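# Lift a carton with both hands and hold it

## Task

Grip the carton using both hands, raise the entire carton roughly three finger-widths or more above the table, and keep it motionless in the air, touching nothing but the hands at the end. No hand motor may show moving in hand_stopped_by when the scene ends, and nothing may be knocked or placed off the table.

## Robot and tools

Robot: the upper body of a humanoid on a stand just past the near (-x) edge of the table, facing +x. left_arm is on the +y side and carries a left hand. right_arm is on the -y side and carries a right hand. The body may sit slightly turned or tilted.

Scene frame: z = 0 is the table top and +z is up. +x runs across the table, away from the robot. The table's near edge is at x = 0.18 m. The pelvis sits 0.01 to 0.14 m above the table. Each shoulder is about 0.28 m above the pelvis and 0.06 m ahead of it, at +0.10 m y (left) or -0.10 m y (right). A hand point reaches at most 0.62 m from its shoulder. Reported positions get less accurate at long reach.

Hand point: a point fixed to the palm, 0.05 m in front of it, where index pad and thumb tip meet in a pinch. Its +z runs along the straightened fingers, which extend 0.06 to 0.07 m past it. Its +y points out of the palm. On the right hand +x points across the palm away from the thumb; on the left hand +x points toward the thumb. Across the palm the hand extends 0.08 m on the little-finger side. On the thumb side it extends 0.02 m with the thumb swung in front of the palm, otherwise up to 0.09 m. A wrist bracket on the little-finger side sits 0.03 m beyond the point in +y, reaches 0.11 m across, and can collide.

execute_actions(actions): a list of actions, run in order. Each action is a table of at most 15 rows. Each row lasts one 1/30 s step. If there are fewer rows, the last one is repeated until 15 steps (0.5 s) have passed. Every row has 28 numbers in [-1, 1], always for both arms. Numbers 1 to 14 are the left arm: dx, dy, dz, rx, ry, rz, then little, ring, middle, index, thumb_bend, thumb_turn, force_limit, speed. Numbers 15 to 28 are the same for the right arm.

The six motion numbers are an offset, not a pose. They are measured in that hand point's own axes, from its measured pose when the action began. For the first action of a call, that is the last pose a result reported. Each row is relative to that same start, not to the row before. 1.0 means 0.6 m for dx, dy, dz. For rx, ry, rz, which together form one rotation vector, 1.0 means 180 degrees. At each step the command is clipped to within 70 mm and 16 degrees of the measured pose, so a long reach needs several actions. After an action the arm stops at its last clipped pose.

The eight hand numbers are absolute targets. For little, ring, middle, index and thumb_bend, +1 is straight and open and -1 is fully curled. For thumb_turn, +1 puts the thumb beside the palm and -1 puts it in front, facing the fingers. A pinch is near index -0.22, thumb_bend -0.75, thumb_turn -0.57. force_limit is the closing load at which a motor stops, scaled linearly from about 0 N at -1 to 10 N at +1 (15 N for the two thumb motors). It has no effect on opening. speed is scaled linearly from near zero at -1 to full at +1, where a full stroke takes 0.6 s. No value means 'keep as is'. To hold a hand unchanged, resend the last eight numbers used for it. If none were sent yet, use its six hand_measured values followed by hand_force_limit and hand_speed.

move(target, speed, blocking): target is a single 28-number row in the same layout. Its offsets are taken from the pose in the most recent result that showed one. Each hand point travels in a straight line toward its target, and both arrive together, in 0.5 to 10 s. speed is in m/s, 0.002 to 0.5, default 0.25; turning is capped at twice that in rad/s. Hand numbers are applied at the start. Paths ignore obstacles and the other arm. With blocking=false you get a result after 0.5 s while the arm keeps going; before sending anything else, call wait or stop. The result adds a move: line with an ending (done, off_target, moving, held, fault), the active limits (paced = target was clipped, held = some steps were blocked), and each hand point's distance to its target.

wait(seconds): 0 to 10; arms keep their last command. stop(): brakes a running move. zoom_image(camera, region): camera is cam_head, cam_high, cam_left_wrist or cam_right_wrist; region is [x0, y0, x1, y1] in pixels, at most 504 by 504, origin top-left. show_instructions(): shows reference images. finished_scene(scene): ends the current scene; pass its number.

Results: each arm's hand point position (m) and quaternion (wxyz) in the scene frame; Hand target lines (where each arm is now heading); pose unreachable lines (a clearance check changed or blocked a command); joint positions and torques; and for each hand hand_measured, hand_stopped_by, hand_load_n (positive means pushed open), hand_force_limit and hand_speed, six values in motor order. hand_stopped_by words are: moving, target, force, stalled, fault. Images come from the four cameras in the order listed above, each 896x504.

Gripping: swing the thumb in front before contact. A whole hand wraps objects 0.035 to 0.08 m wide. Motors keep running after the action until they reach their target or the force limit, then lock. A blocked motor reads moving until its stroke time passes, then stalled. To squeeze harder, raise force_limit and send a target further closed than hand_measured. For a soft grip, close with speed -0.9 or below. Loads near 0 mean the grip has slipped. For the carton, press the two palms onto opposite sides, then lift both arms together by the same amount.

Avoid: arms striking or pressing on each other, including fingers and brackets. Contact torque reaching a joint's limit (21.7 N m, or 4.35 N m for wrist pitch and yaw; held weight counts) halts that arm for 10 s. Motors warn at 90 °C and fail at 120 °C, dropping the arm. Also avoid dropping, slamming, hard pushing, and knocking anything off the table.

Each tool is called after "Call:" by a JSON object that holds its "fn" and its "kwargs", one argument or row to a line.

Reference images:

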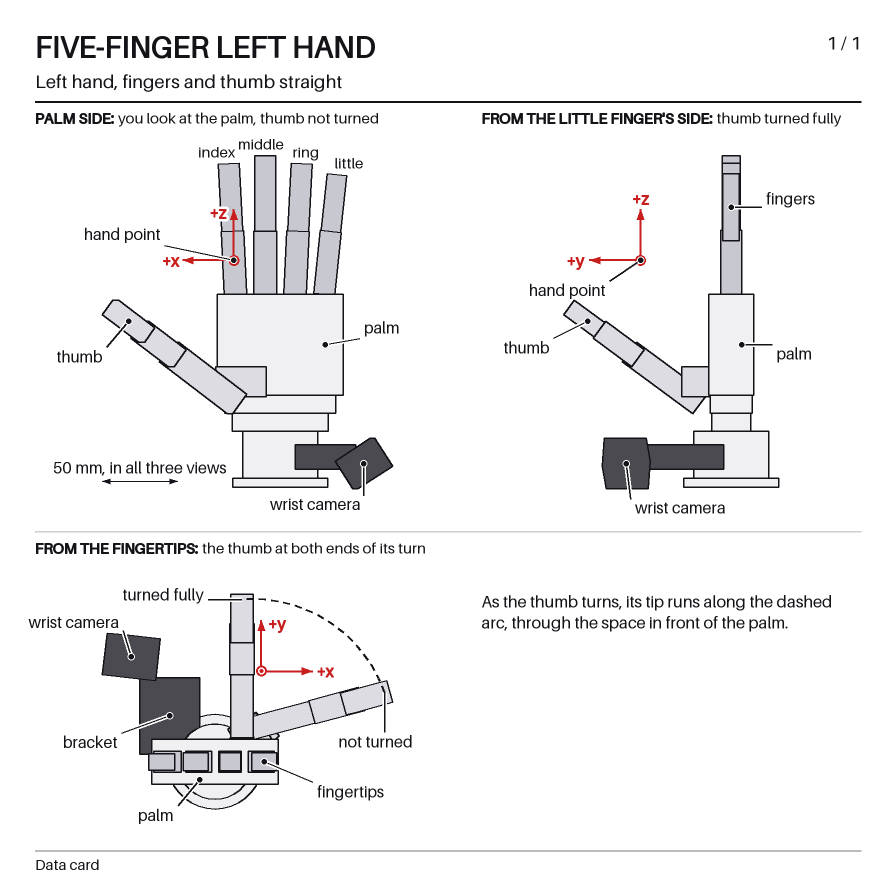

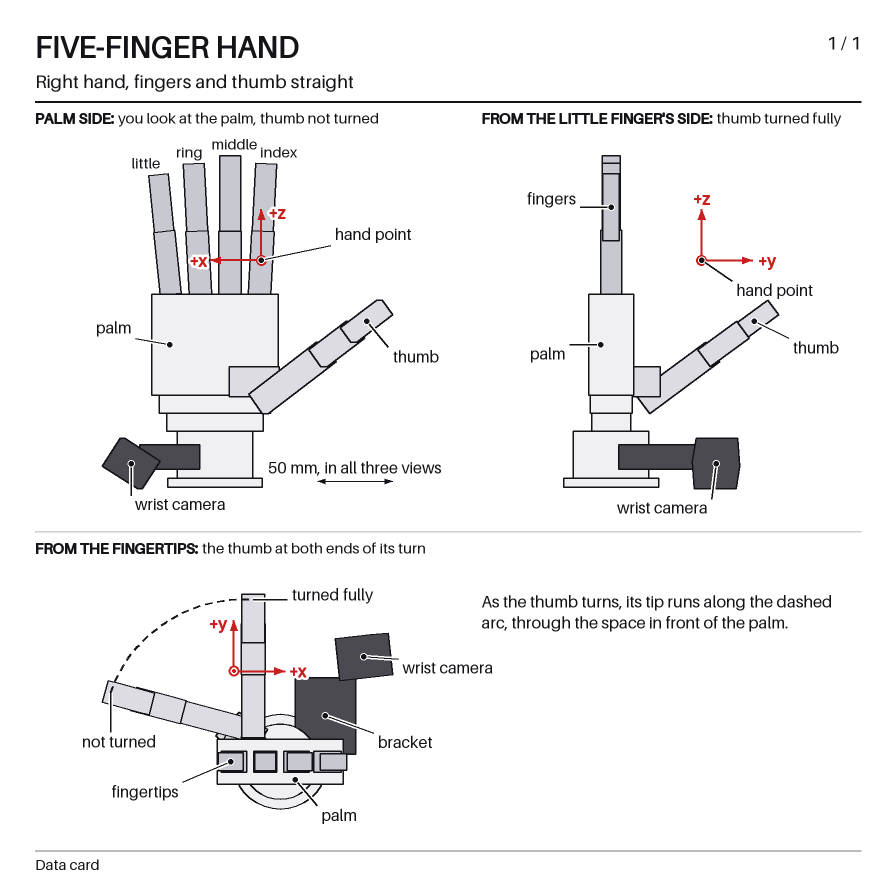

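## Session

Call:
{"fn": "execute_actions", "kwargs": {
  "actions": []
}}

Scene clock: 0.00 s.
left_arm: end_effector_position=(+0.1321, +0.1124, +0.4444) hand_measured=(+1.000, +1.000, +1.000, +1.000, +1.000, +1.000) hand_load_n=(+0.0, +0.0, +0.0, +0.0, +0.0, +0.0) hand_stopped_by=(target, target, target, target, target, target) hand_force_limit=0.00 hand_speed=-0.80 end_effector_quat_wxyz=(+0.048, -0.027, -0.195, +0.979) | right_arm: end_effector_position=(+0.1415, -0.1021, +0.4470) hand_measured=(+1.000, +1.000, +1.000, +1.000, +1.000, +1.000) hand_load_n=(+0.0, +0.0, +0.0, +0.0, +0.0, +0.0) hand_stopped_by=(target, target, target, target, target, target) hand_force_limit=0.00 hand_speed=-0.80 end_effector_quat_wxyz=(+0.984, -0.155, -0.008, +0.088)
Joint positions: left_arm=[-0.17   0.509  0.32  -0.657 -0.599 -1.011 -0.384] | right_arm=[-0.15  -0.456 -0.207 -0.636  0.535 -1.05   0.292]
Joint velocities: left_arm=[-0.006  0.     0.005  0.     0.008  0.     0.   ] | right_arm=[ 0.002  0.002 -0.002  0.    -0.002  0.     0.   ]
Joint torques (N m, as the arm reports them, + toward a larger angle): no reading
Hand target (left_arm): +0.132, +0.112, +0.444; +0.048, -0.027, -0.195, +0.979
Hand target (right_arm): +0.142, -0.102, +0.447; +0.984, -0.155, -0.008, +0.088

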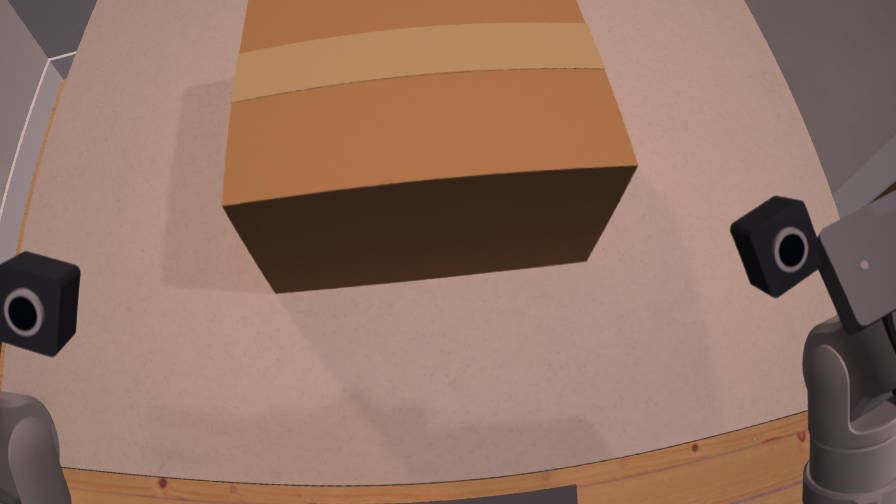

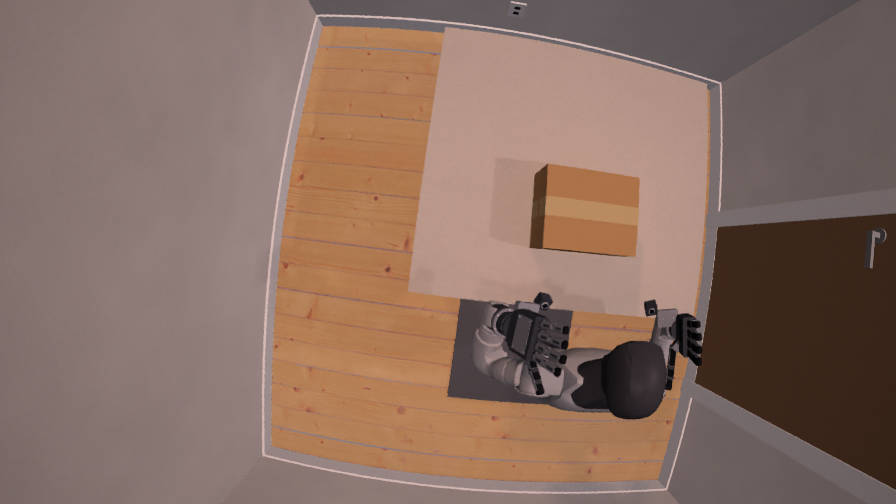

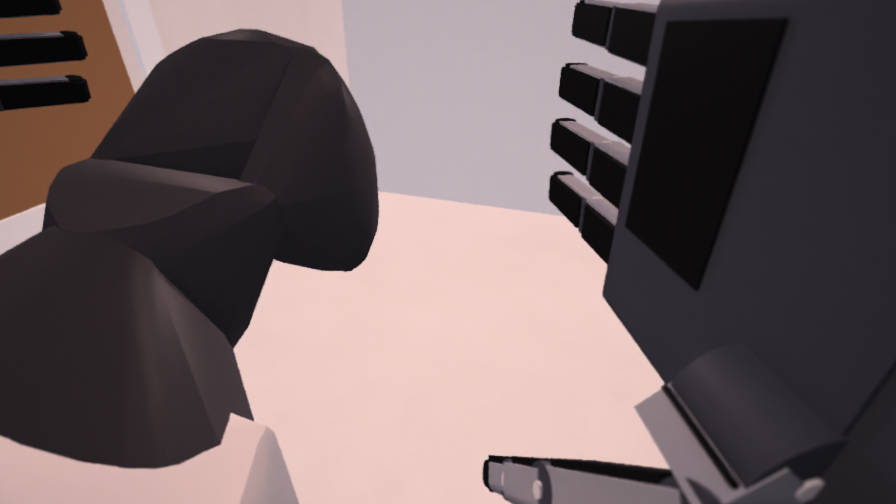

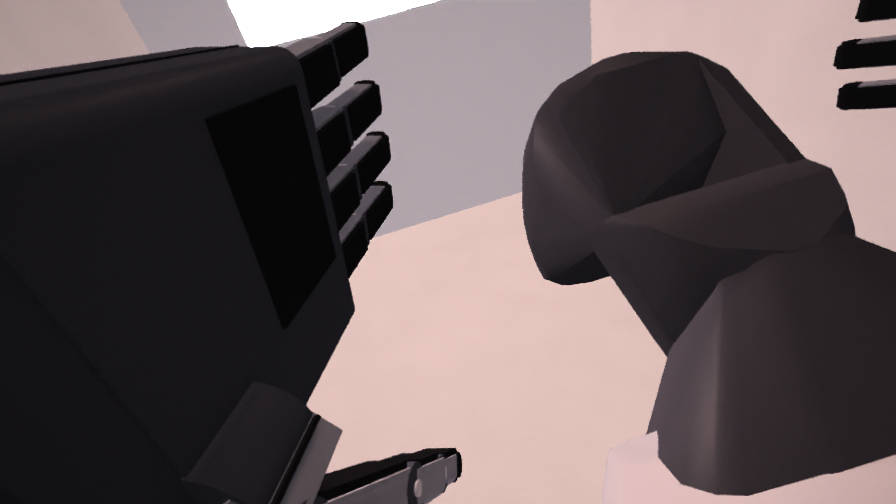

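Call:
{"fn": "move", "kwargs": {
  "target": [-0.479,0.047,-0.566,0.109,-0.673,-0.113,1,1,1,1,1,1,0,-0.8,0.47,-0.061,-0.569,0.119,0.663,0.07,1,1,1,1,1,1,0,-0.8],
  "speed": 0.25
}}

Scene clock: 17.17 s.
left_arm: end_effector_position=(+0.4390, +0.1843, +0.1290) hand_measured=(+1.000, +1.000, +1.000, +1.000, +1.000, +1.000) hand_load_n=(+0.0, +0.0, +0.0, +0.0, +0.0, +0.0) hand_stopped_by=(target, target, target, target, target, target) hand_force_limit=0.00 hand_speed=-0.80 end_effector_quat_wxyz=(-0.003, +0.866, -0.007, +0.500) | right_arm: end_effector_position=(+0.4442, -0.1987, +0.1332) hand_measured=(+1.000, +1.000, +1.000, +1.000, +1.000, +1.000) hand_load_n=(+0.0, +0.0, +0.0, +0.0, +0.0, +0.0) hand_stopped_by=(target, target, target, target, target, target) hand_force_limit=0.00 hand_speed=-0.80 end_effector_quat_wxyz=(+0.506, -0.001, +0.862, -0.025)
Joint positions: left_arm=[-0.255  0.724  0.093 -0.291 -0.823  0.757  0.221] | right_arm=[-0.202 -0.846 -0.043 -0.212  0.938  0.583 -0.26 ]
Joint velocities: left_arm=[-0.005  0.003  0.018 -0.002 -0.018  0.001  0.   ] | right_arm=[ 0.     0.003  0.003 -0.011 -0.003  0.002  0.   ]
Joint torques (N m, as the arm reports them, + toward a larger angle): left_arm=[-1.38  3.28  2.54 -2.11 -0.33 -0.96 -0.05] | right_arm=[-2.41 -5.36 -4.09 -1.74  0.53 -1.13 -0.08]
Hand target (left_arm): +0.439, +0.184, +0.128; -0.002, +0.867, -0.006, +0.499
Hand target (right_arm): +0.444, -0.198, +0.132; +0.504, +0.000, +0.863, -0.023
Off the commanded pose (left_arm): 0.002 m, 1 deg.
Off the commanded pose (right_arm): 0.010 m, 3 deg.
move: off_target (right_arm)
camera_calibration (this result's frames):
cam_left_wrist: T_world_to_cam=[[-0.0412823, 0.99612, 0.0777249, -0.177575], [-0.0184807, -0.0785391, 0.99674, -0.111808], [0.998977, 0.0397113, 0.0216512, -0.3174], [0, 0, 0, 1]] pos_world=[0.307679, 0.180709, 0.132117]
cam_right_wrist: T_world_to_cam=[[0.163345, 0.984674, -0.0611193, 0.143432], [-0.102144, 0.0784977, 0.991668, -0.0688815], [0.981267, -0.155741, 0.1134, -0.340085], [0, 0, 0, 1]] pos_world=[0.30325, -0.188791, 0.11564]

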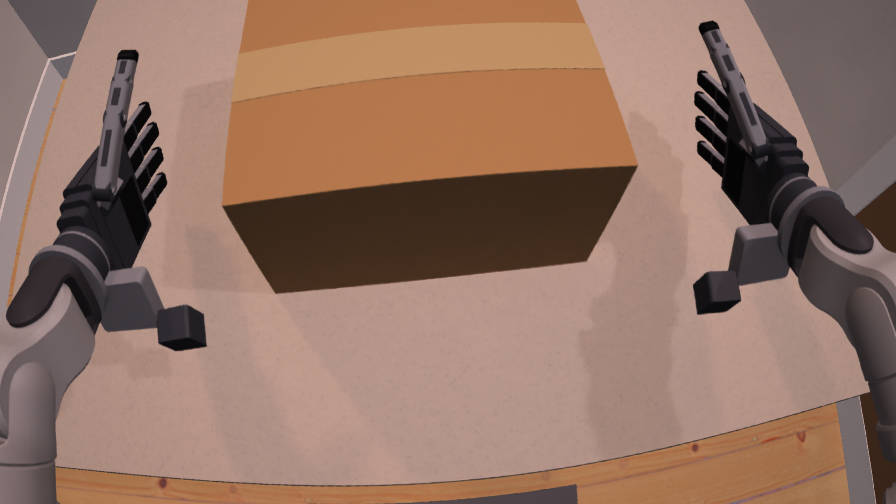

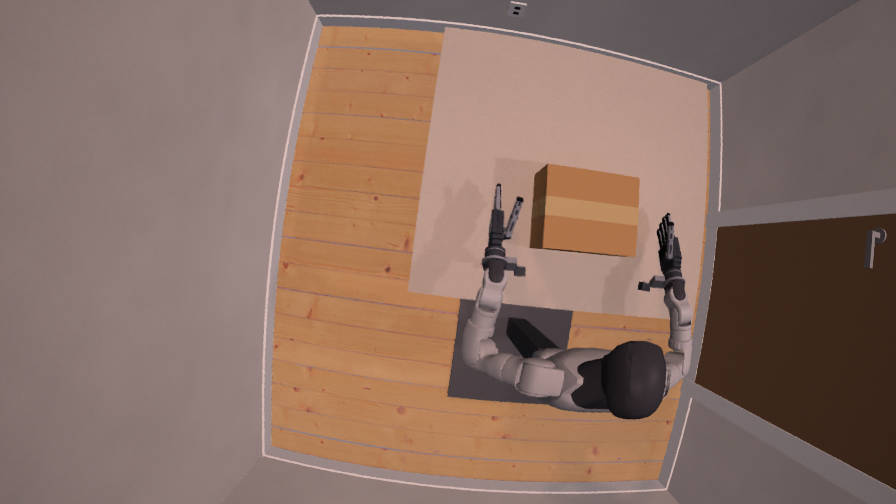

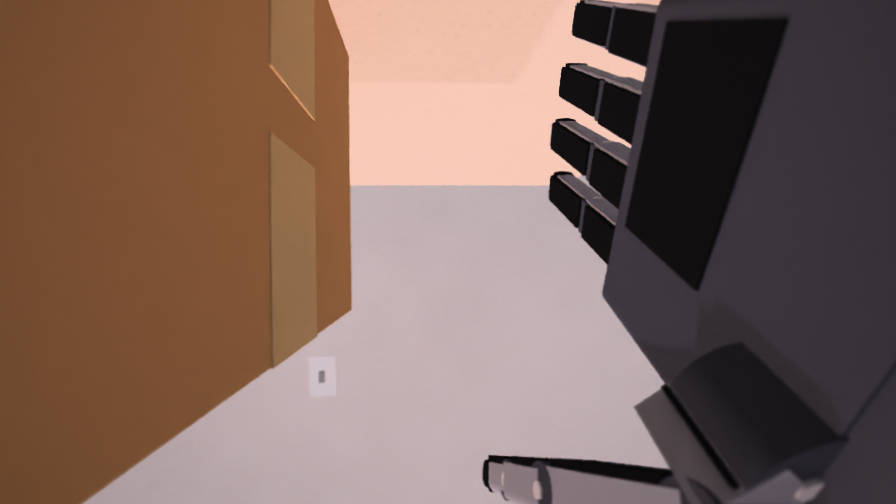

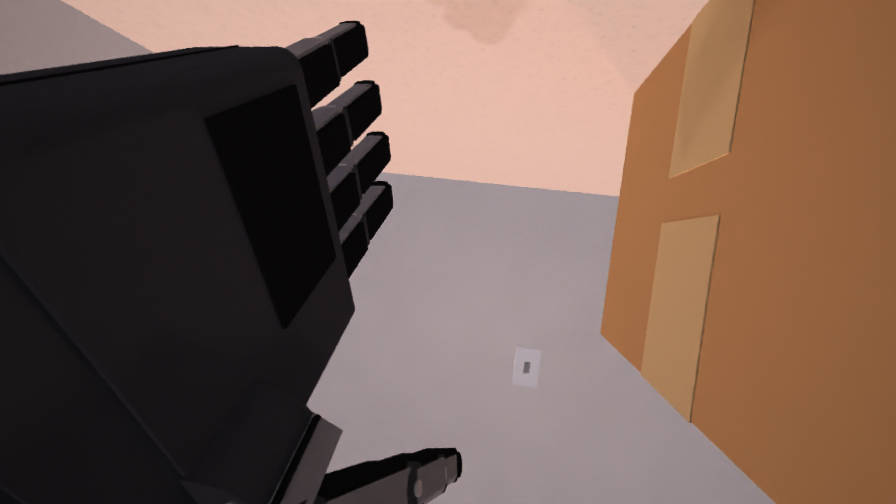

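Call:
{"fn": "move", "kwargs": {
  "target": [0.012,0.165,0.022,0,0,0,1,1,1,1,1,1,0,-0.8,-0.006,0.18,0.02,0,0,0,1,1,1,1,1,1,0,-0.8],
  "speed": 0.06
}}

Scene clock: 21.57 s.
left_arm: end_effector_position=(+0.4591, +0.1009, +0.1392) hand_measured=(+1.000, +1.000, +1.000, +1.000, +1.000, +1.000) hand_load_n=(+0.0, +0.0, +0.0, +0.0, +0.0, +0.0) hand_stopped_by=(target, target, target, target, target, target) hand_force_limit=0.00 hand_speed=-0.80 end_effector_quat_wxyz=(-0.020, +0.857, +0.004, +0.514) | right_arm: end_effector_position=(+0.4564, -0.1077, +0.1218) hand_measured=(+1.000, +1.000, +1.000, +1.000, +1.000, +1.000) hand_load_n=(+0.0, +0.0, +0.0, +0.0, +0.0, +0.0) hand_stopped_by=(target, target, target, target, target, target) hand_force_limit=0.00 hand_speed=-0.80 end_effector_quat_wxyz=(+0.502, +0.017, +0.864, -0.039)
Joint positions: left_arm=[-0.462  0.474 -0.145 -0.375 -0.798  0.866  0.632] | right_arm=[-0.402 -0.569  0.219 -0.319  0.898  0.696 -0.706]
Joint velocities: left_arm=[ 0.003 -0.006  0.     0.002  0.003  0.     0.005] | right_arm=[ 0.003 -0.017  0.005 -0.003  0.002  0.    -0.005]
Joint torques (N m, as the arm reports them, + toward a larger angle): left_arm=[-2.04  0.34  0.35 -2.49 -0.64 -0.76 -0.47] | right_arm=[-3.54 -1.4  -0.97 -2.46  0.53 -0.94  0.26]
Hand target (left_arm): +0.457, +0.090, +0.138; -0.006, +0.859, -0.005, +0.511
Hand target (right_arm): +0.454, -0.093, +0.122; +0.500, +0.007, +0.866, -0.020
Off the commanded pose (left_arm): 0.021 m, 3 deg.
Off the commanded pose (right_arm): 0.017 m, 3 deg.
move: off_target (left_arm, right_arm)
camera_calibration (this result's frames):
cam_left_wrist: T_world_to_cam=[[-0.079821, 0.992383, 0.0938284, -0.0786216], [-0.048271, -0.0978665, 0.994028, -0.112169], [0.99564, 0.0748151, 0.0557151, -0.341177], [0, 0, 0, 1]] pos_world=[0.327999, 0.0925704, 0.137885]
cam_right_wrist: T_world_to_cam=[[0.208229, 0.975734, -0.0677085, 0.0304891], [-0.0890586, 0.0878531, 0.992144, -0.06853], [0.974017, -0.200563, 0.105191, -0.337058], [0, 0, 0, 1]] pos_world=[0.315848, -0.0913301, 0.105511]

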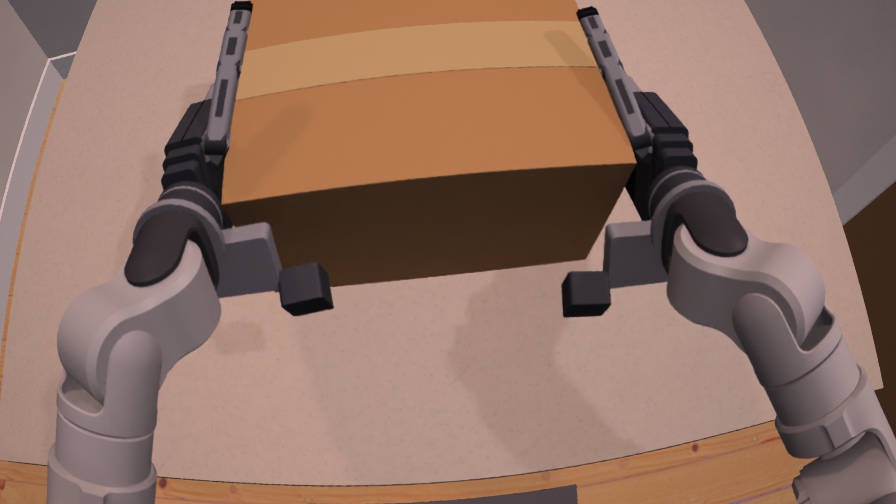

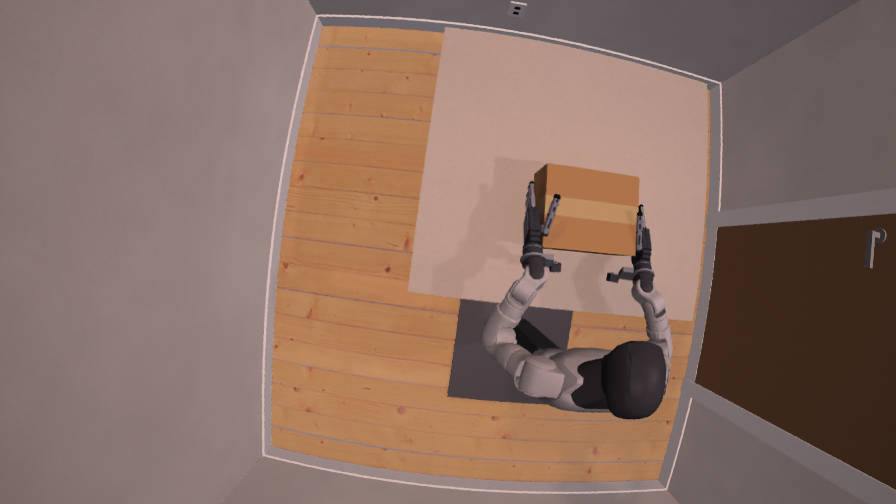

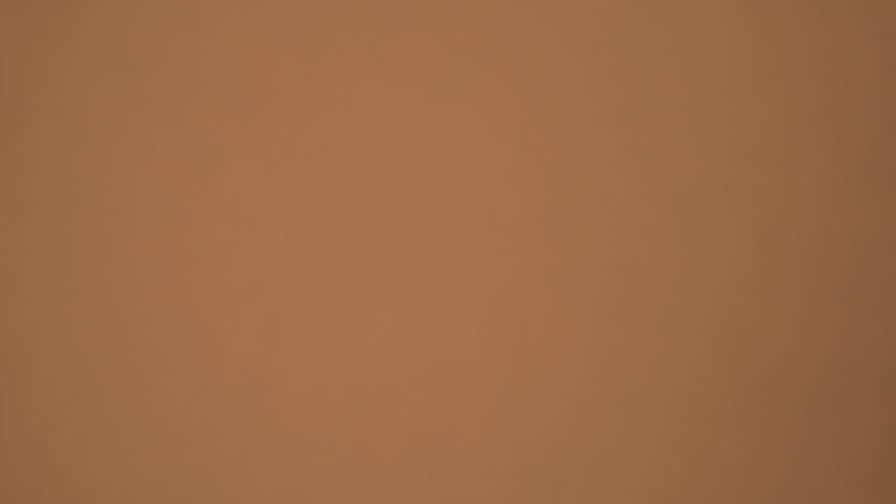

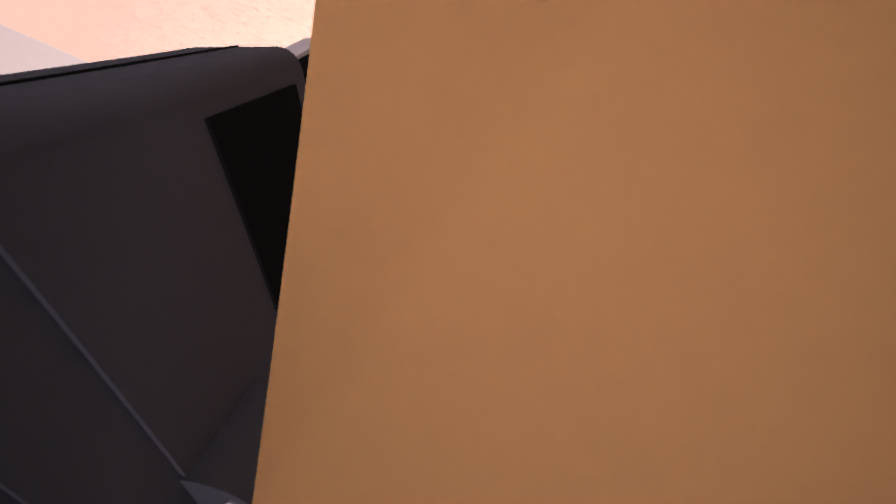

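Call:
{"fn": "move", "kwargs": {
  "target": [-0.01,0.05,0,0,0,0,0.4,0.4,0.4,0.4,1,1,0,-0.6,0,0.05,0,0,0,0,0.4,0.4,0.4,0.4,1,1,0,-0.6],
  "speed": 0.03
}}

Scene clock: 30.67 s.
left_arm: end_effector_position=(+0.4662, +0.1129, +0.1401) hand_measured=(+0.470, +0.560, +0.604, +0.492, +1.000, +1.000) hand_load_n=(+4.0, +0.0, +0.0, +1.0, +0.0, +0.0) hand_stopped_by=(force, force, force, force, target, target) hand_force_limit=0.00 hand_speed=-0.60 end_effector_quat_wxyz=(-0.077, +0.847, +0.033, +0.526) | right_arm: end_effector_position=(+0.4616, -0.1144, +0.1210) hand_measured=(+0.400, +0.400, +0.400, +0.400, +1.000, +1.000) hand_load_n=(+0.0, +0.0, +0.0, +0.0, +0.0, +0.0) hand_stopped_by=(target, target, target, target, target, target) hand_force_limit=0.00 hand_speed=-0.60 end_effector_quat_wxyz=(+0.504, +0.043, +0.858, -0.085)
Joint positions: left_arm=[-0.476  0.419 -0.181 -0.37  -0.722  0.854  0.764] | right_arm=[-0.431 -0.52   0.257 -0.312  0.867  0.697 -0.849]
Joint velocities: left_arm=[-0.006 -0.011  0.    -0.005 -0.005  0.     0.   ] | right_arm=[ 0.    -0.012  0.     0.008 -0.008  0.    -0.006]
Joint torques (N m, as the arm reports them, + toward a larger angle): left_arm=[-2.43 -2.54 -2.89 -2.91 -1.99 -0.63 -1.98] | right_arm=[-4.03  1.26  0.97 -3.04  0.85 -0.64  0.82]
Hand target (left_arm): +0.456, +0.073, +0.138; -0.019, +0.855, +0.005, +0.518
Hand target (right_arm): +0.455, -0.079, +0.120; +0.499, +0.019, +0.865, -0.037
Off the commanded pose (left_arm): 0.043 m, 8 deg.
Off the commanded pose (right_arm): 0.037 m, 6 deg.
move: off_target (left_arm, right_arm)
camera_calibration (this result's frames):
cam_left_wrist: T_world_to_cam=[[-0.190494, 0.968917, 0.157833, -0.0447132], [-0.0638391, -0.172664, 0.98291, -0.0943152], [0.979611, 0.177162, 0.0947461, -0.358728], [0, 0, 0, 1]] pos_world=[0.336876, 0.0905917, 0.133749]
cam_right_wrist: T_world_to_cam=[[0.296488, 0.947759, -0.117677, -0.00204616], [-0.0894178, 0.150224, 0.9846, -0.0584085], [0.950841, -0.2814, 0.129286, -0.344871], [0, 0, 0, 1]] pos_world=[0.323301, -0.086333, 0.101855]

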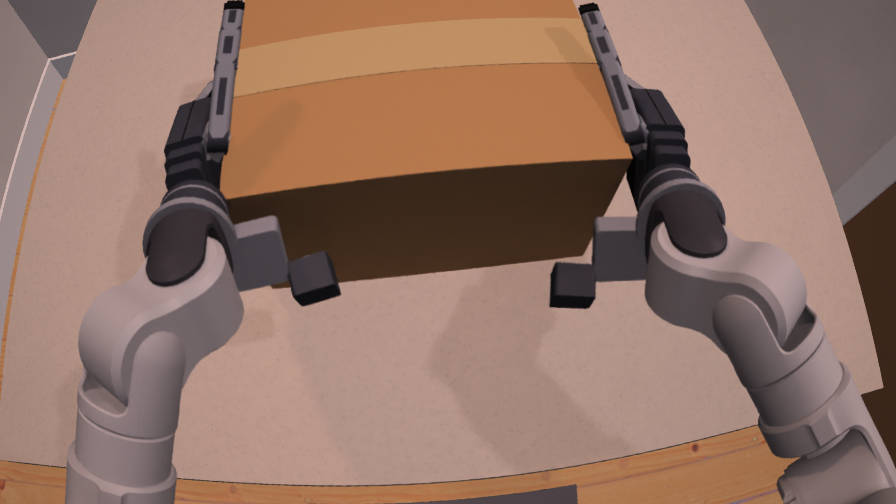

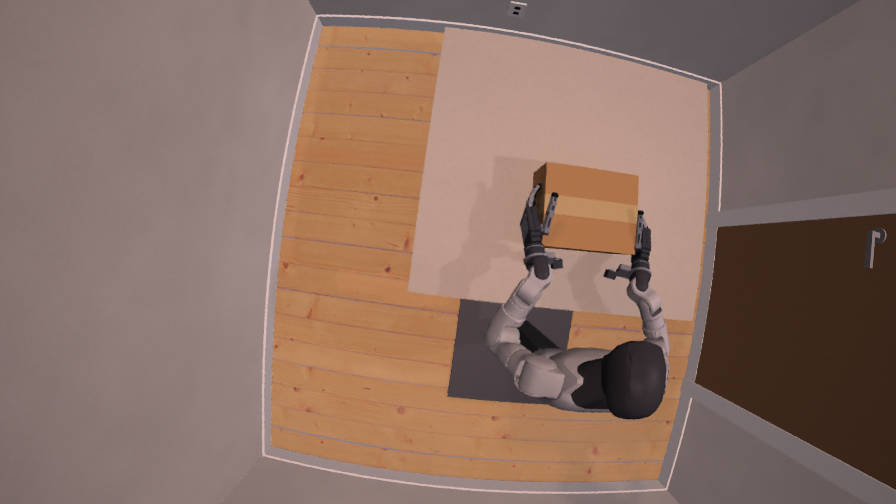

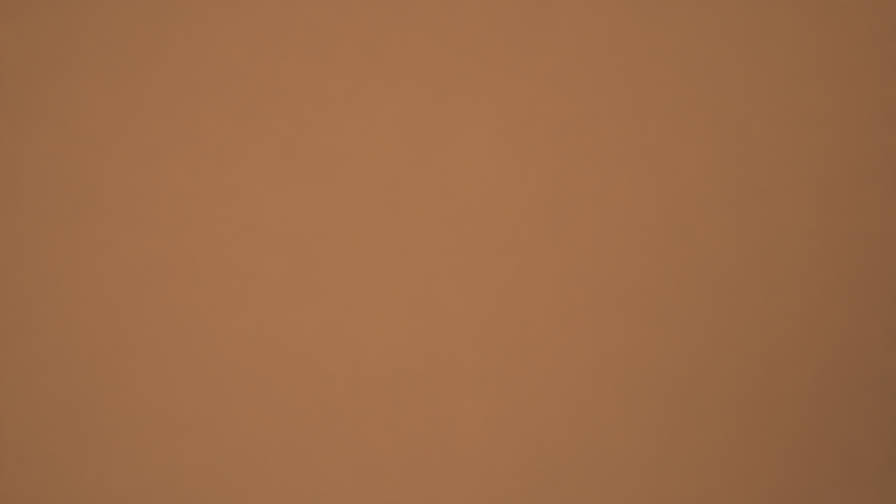

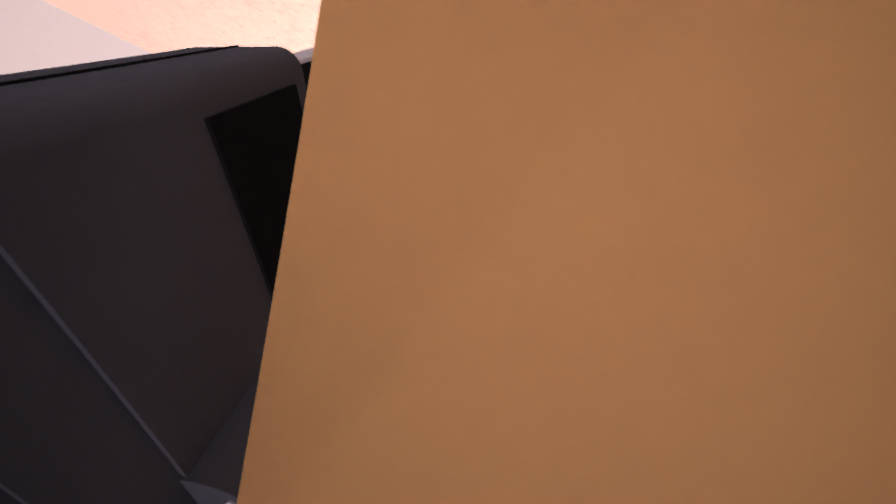

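Call:
{"fn": "move", "kwargs": {
  "target": [-0.01,0.07,-0.01,-0.09,0,0,0.62,0.62,0.62,0.62,1,1,0,-0.3,0,0.07,-0.01,-0.08,0,0,0.62,0.62,0.62,0.62,1,1,0,-0.3],
  "speed": 0.05
}}

Scene clock: 35.73 s.
left_arm: end_effector_position=(+0.4753, +0.1115, +0.1391) hand_measured=(+0.620, +0.620, +0.620, +0.620, +1.000, +1.000) hand_load_n=(+0.0, +1.0, +7.0, +0.0, +0.0, +0.0) hand_stopped_by=(target, target, target, target, target, target) hand_force_limit=0.00 hand_speed=-0.30 end_effector_quat_wxyz=(-0.018, +0.842, -0.013, +0.540) | right_arm: end_effector_position=(+0.4693, -0.0953, +0.1243) hand_measured=(+0.620, +0.620, +0.620, +0.620, +1.000, +1.000) hand_load_n=(+0.0, +0.0, +1.0, +0.0, +0.0, +0.0) hand_stopped_by=(target, target, target, target, target, target) hand_force_limit=0.00 hand_speed=-0.30 end_effector_quat_wxyz=(+0.515, -0.003, +0.857, -0.008)
Joint positions: left_arm=[-0.486  0.535 -0.177 -0.237 -0.721  0.707  0.484] | right_arm=[-0.461 -0.578  0.256 -0.212  0.867  0.618 -0.583]
Joint velocities: left_arm=[ 0.002  0.    -0.006  0.005  0.011 -0.004 -0.001] | right_arm=[ 0.014  0.014 -0.005 -0.008 -0.005 -0.003  0.   ]
Joint torques (N m, as the arm reports them, + toward a larger angle): left_arm=[-2.55 -1.6  -2.67 -3.4  -2.54 -0.41 -2.7 ] | right_arm=[-3.82 -0.48 -0.17 -2.32  0.68 -0.82  0.76]
Hand target (left_arm): +0.461, +0.071, +0.133; +0.044, +0.850, -0.043, +0.523
Hand target (right_arm): +0.462, -0.071, +0.120; +0.506, -0.021, +0.862, +0.024
Off the commanded pose (left_arm): 0.043 m, 8 deg.
Off the commanded pose (right_arm): 0.025 m, 4 deg.
move: off_target (left_arm, right_arm)
camera_calibration (this result's frames):
cam_left_wrist: T_world_to_cam=[[-0.0552246, 0.992912, 0.10524, -0.101125], [-0.10981, -0.110801, 0.987757, -0.0786709], [0.992417, 0.0429921, 0.115151, -0.361239], [0, 0, 0, 1]] pos_world=[0.344277, 0.107222, 0.129947]
cam_right_wrist: T_world_to_cam=[[0.14447, 0.989027, -0.0308736, 0.0424708], [-0.123826, 0.0490257, 0.991092, -0.0581244], [0.981731, -0.13936, 0.12955, -0.348275], [0, 0, 0, 1]] pos_world=[0.328579, -0.0876907, 0.104037]

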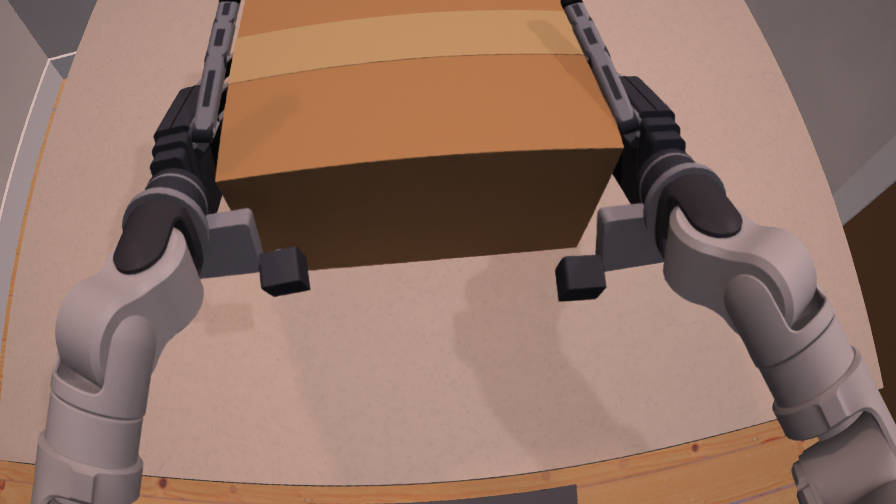

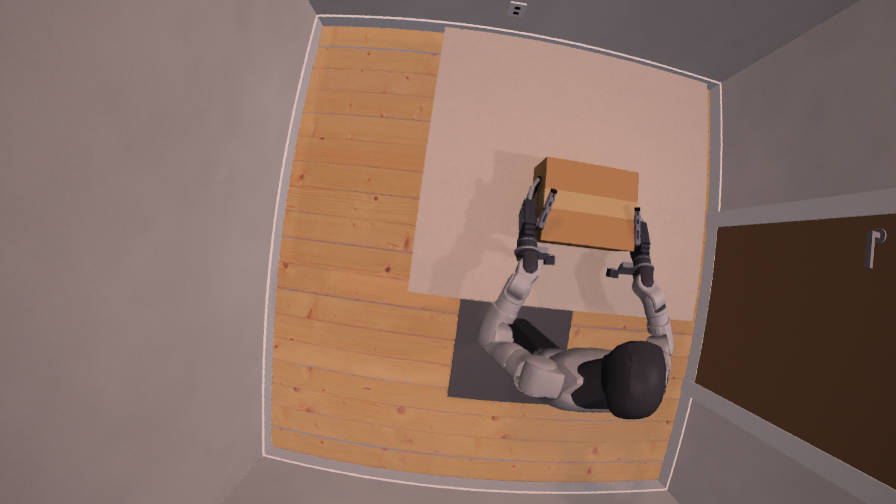

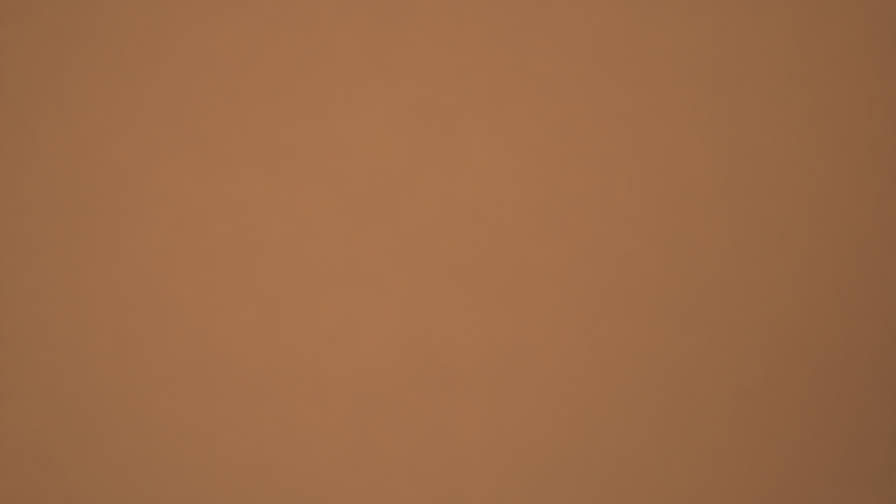

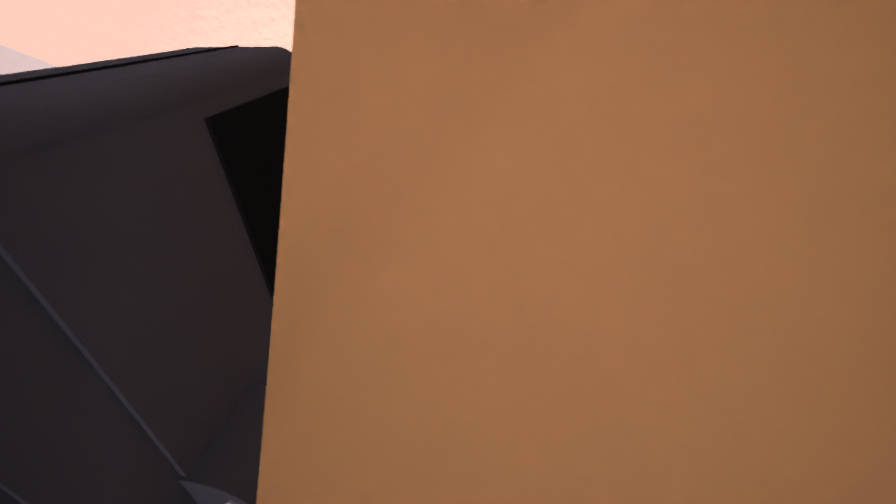

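Call:
{"fn": "execute_actions", "kwargs": {
  "actions": [
    [[-0.008,0.065,-0.015,-0.04,0,0,0.62,0.62,0.62,0.62,1,1,0,-0.3,0.008,0.07,-0.015,-0.04,0,0,0.62,0.62,0.62,0.62,1,1,0,-0.3]],
    [[0.03,0.065,-0.035,-0.04,0,0,0.62,0.62,0.62,0.62,1,1,0,-0.3,-0.03,0.07,-0.035,-0.04,0,0,0.62,0.62,0.62,0.62,1,1,0,-0.3]],
    [[0.03,0.065,-0.035,-0.04,0,0,0.62,0.62,0.62,0.62,1,1,0,-0.3,-0.03,0.07,-0.035,-0.04,0,0,0.62,0.62,0.62,0.62,1,1,0,-0.3]],
    [[0.03,0.065,-0.035,-0.04,0,0,0.62,0.62,0.62,0.62,1,1,0,-0.3,-0.03,0.07,-0.035,-0.04,0,0,0.62,0.62,0.62,0.62,1,1,0,-0.3]]
  ]
}}

Scene clock: 41.87 s.
left_arm: end_effector_position=(+0.4731, +0.1188, +0.2120) hand_measured=(+0.620, +0.620, +0.622, +0.620, +1.000, +1.000) hand_load_n=(+0.0, +1.5, +8.0, +0.0, +0.0, +0.0) hand_stopped_by=(target, target, target, target, target, target) hand_force_limit=0.00 hand_speed=-0.30 end_effector_quat_wxyz=(-0.056, +0.822, -0.020, +0.567) | right_arm: end_effector_position=(+0.4680, -0.0823, +0.1856) hand_measured=(+0.620, +0.620, +0.620, +0.620, +1.000, +1.000) hand_load_n=(+0.0, +0.0, +3.0, +5.5, +0.0, +0.0) hand_stopped_by=(target, target, target, target, target, target) hand_force_limit=0.00 hand_speed=-0.30 end_effector_quat_wxyz=(+0.529, -0.016, +0.848, -0.029)
Joint positions: left_arm=[-0.606  0.583 -0.026 -0.492 -0.913  1.042  0.696] | right_arm=[-0.587 -0.574  0.139 -0.441  1.065  0.937 -0.842]
Joint velocities: left_arm=[ 0.015 -0.011 -0.017  0.    -0.009  0.038  0.011] | right_arm=[ 0.012  0.023  0.011 -0.006  0.003  0.008  0.   ]
Joint torques (N m, as the arm reports them, + toward a larger angle): left_arm=[-3.83 -1.26 -1.05 -4.11 -2.87 -1.54 -2.6 ] | right_arm=[-5.38  0.55 -1.17 -4.27  1.67 -1.6   1.39]
Hand target (left_arm): +0.460, +0.079, +0.210; +0.006, +0.828, -0.058, +0.558
Hand target (right_arm): +0.454, -0.044, +0.187; +0.520, -0.050, +0.852, +0.031
Off the commanded pose (left_arm): 0.046 m, 9 deg.
Off the commanded pose (right_arm): 0.041 m, 8 deg.
camera_calibration (this result's frames):
cam_left_wrist: T_world_to_cam=[[-0.0913733, 0.981114, 0.170491, -0.111487], [-0.171616, -0.18416, 0.967798, -0.107959], [0.980917, 0.059172, 0.185202, -0.379118], [0, 0, 0, 1]] pos_world=[0.343169, 0.111933, 0.193704]
cam_right_wrist: T_world_to_cam=[[0.146201, 0.986381, -0.0753505, 0.0389509], [-0.155702, 0.0981636, 0.982914, -0.0992636], [0.976925, -0.131971, 0.167933, -0.357344], [0, 0, 0, 1]] pos_world=[0.327948, -0.0758353, 0.160512]

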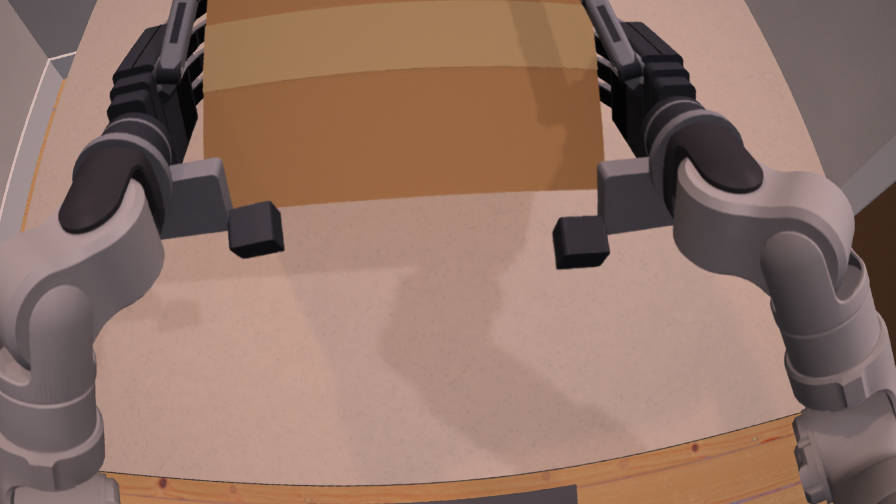

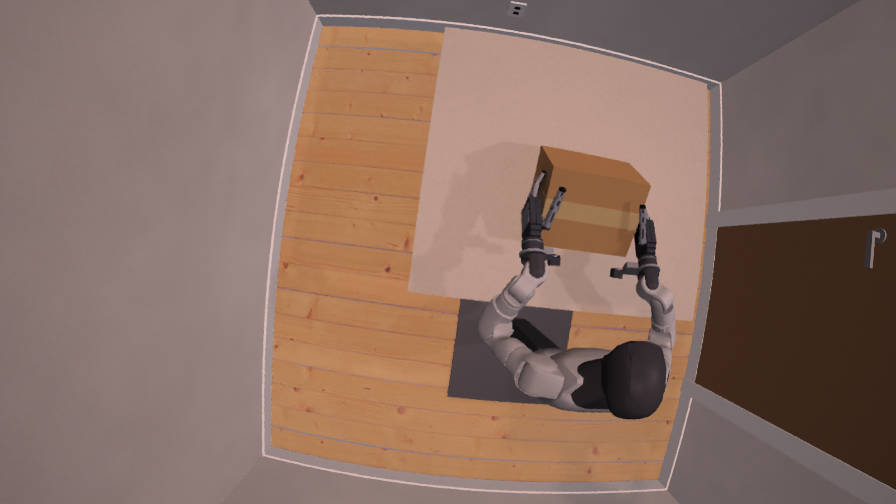

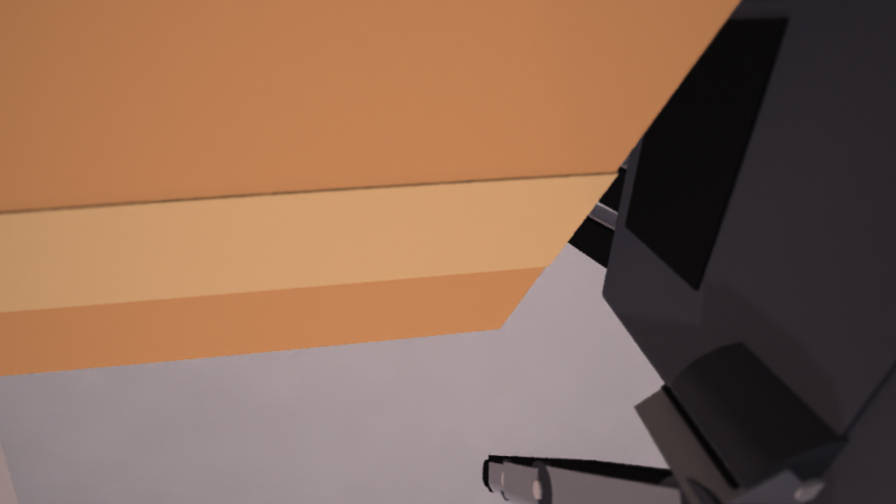

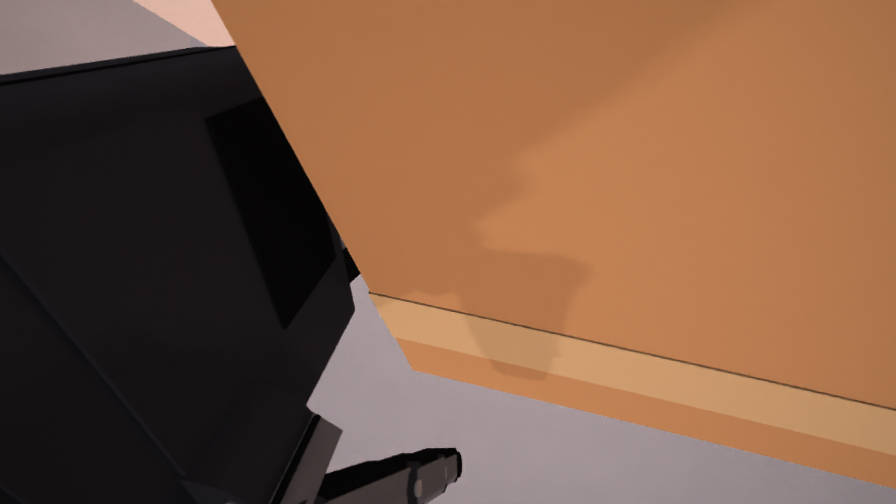

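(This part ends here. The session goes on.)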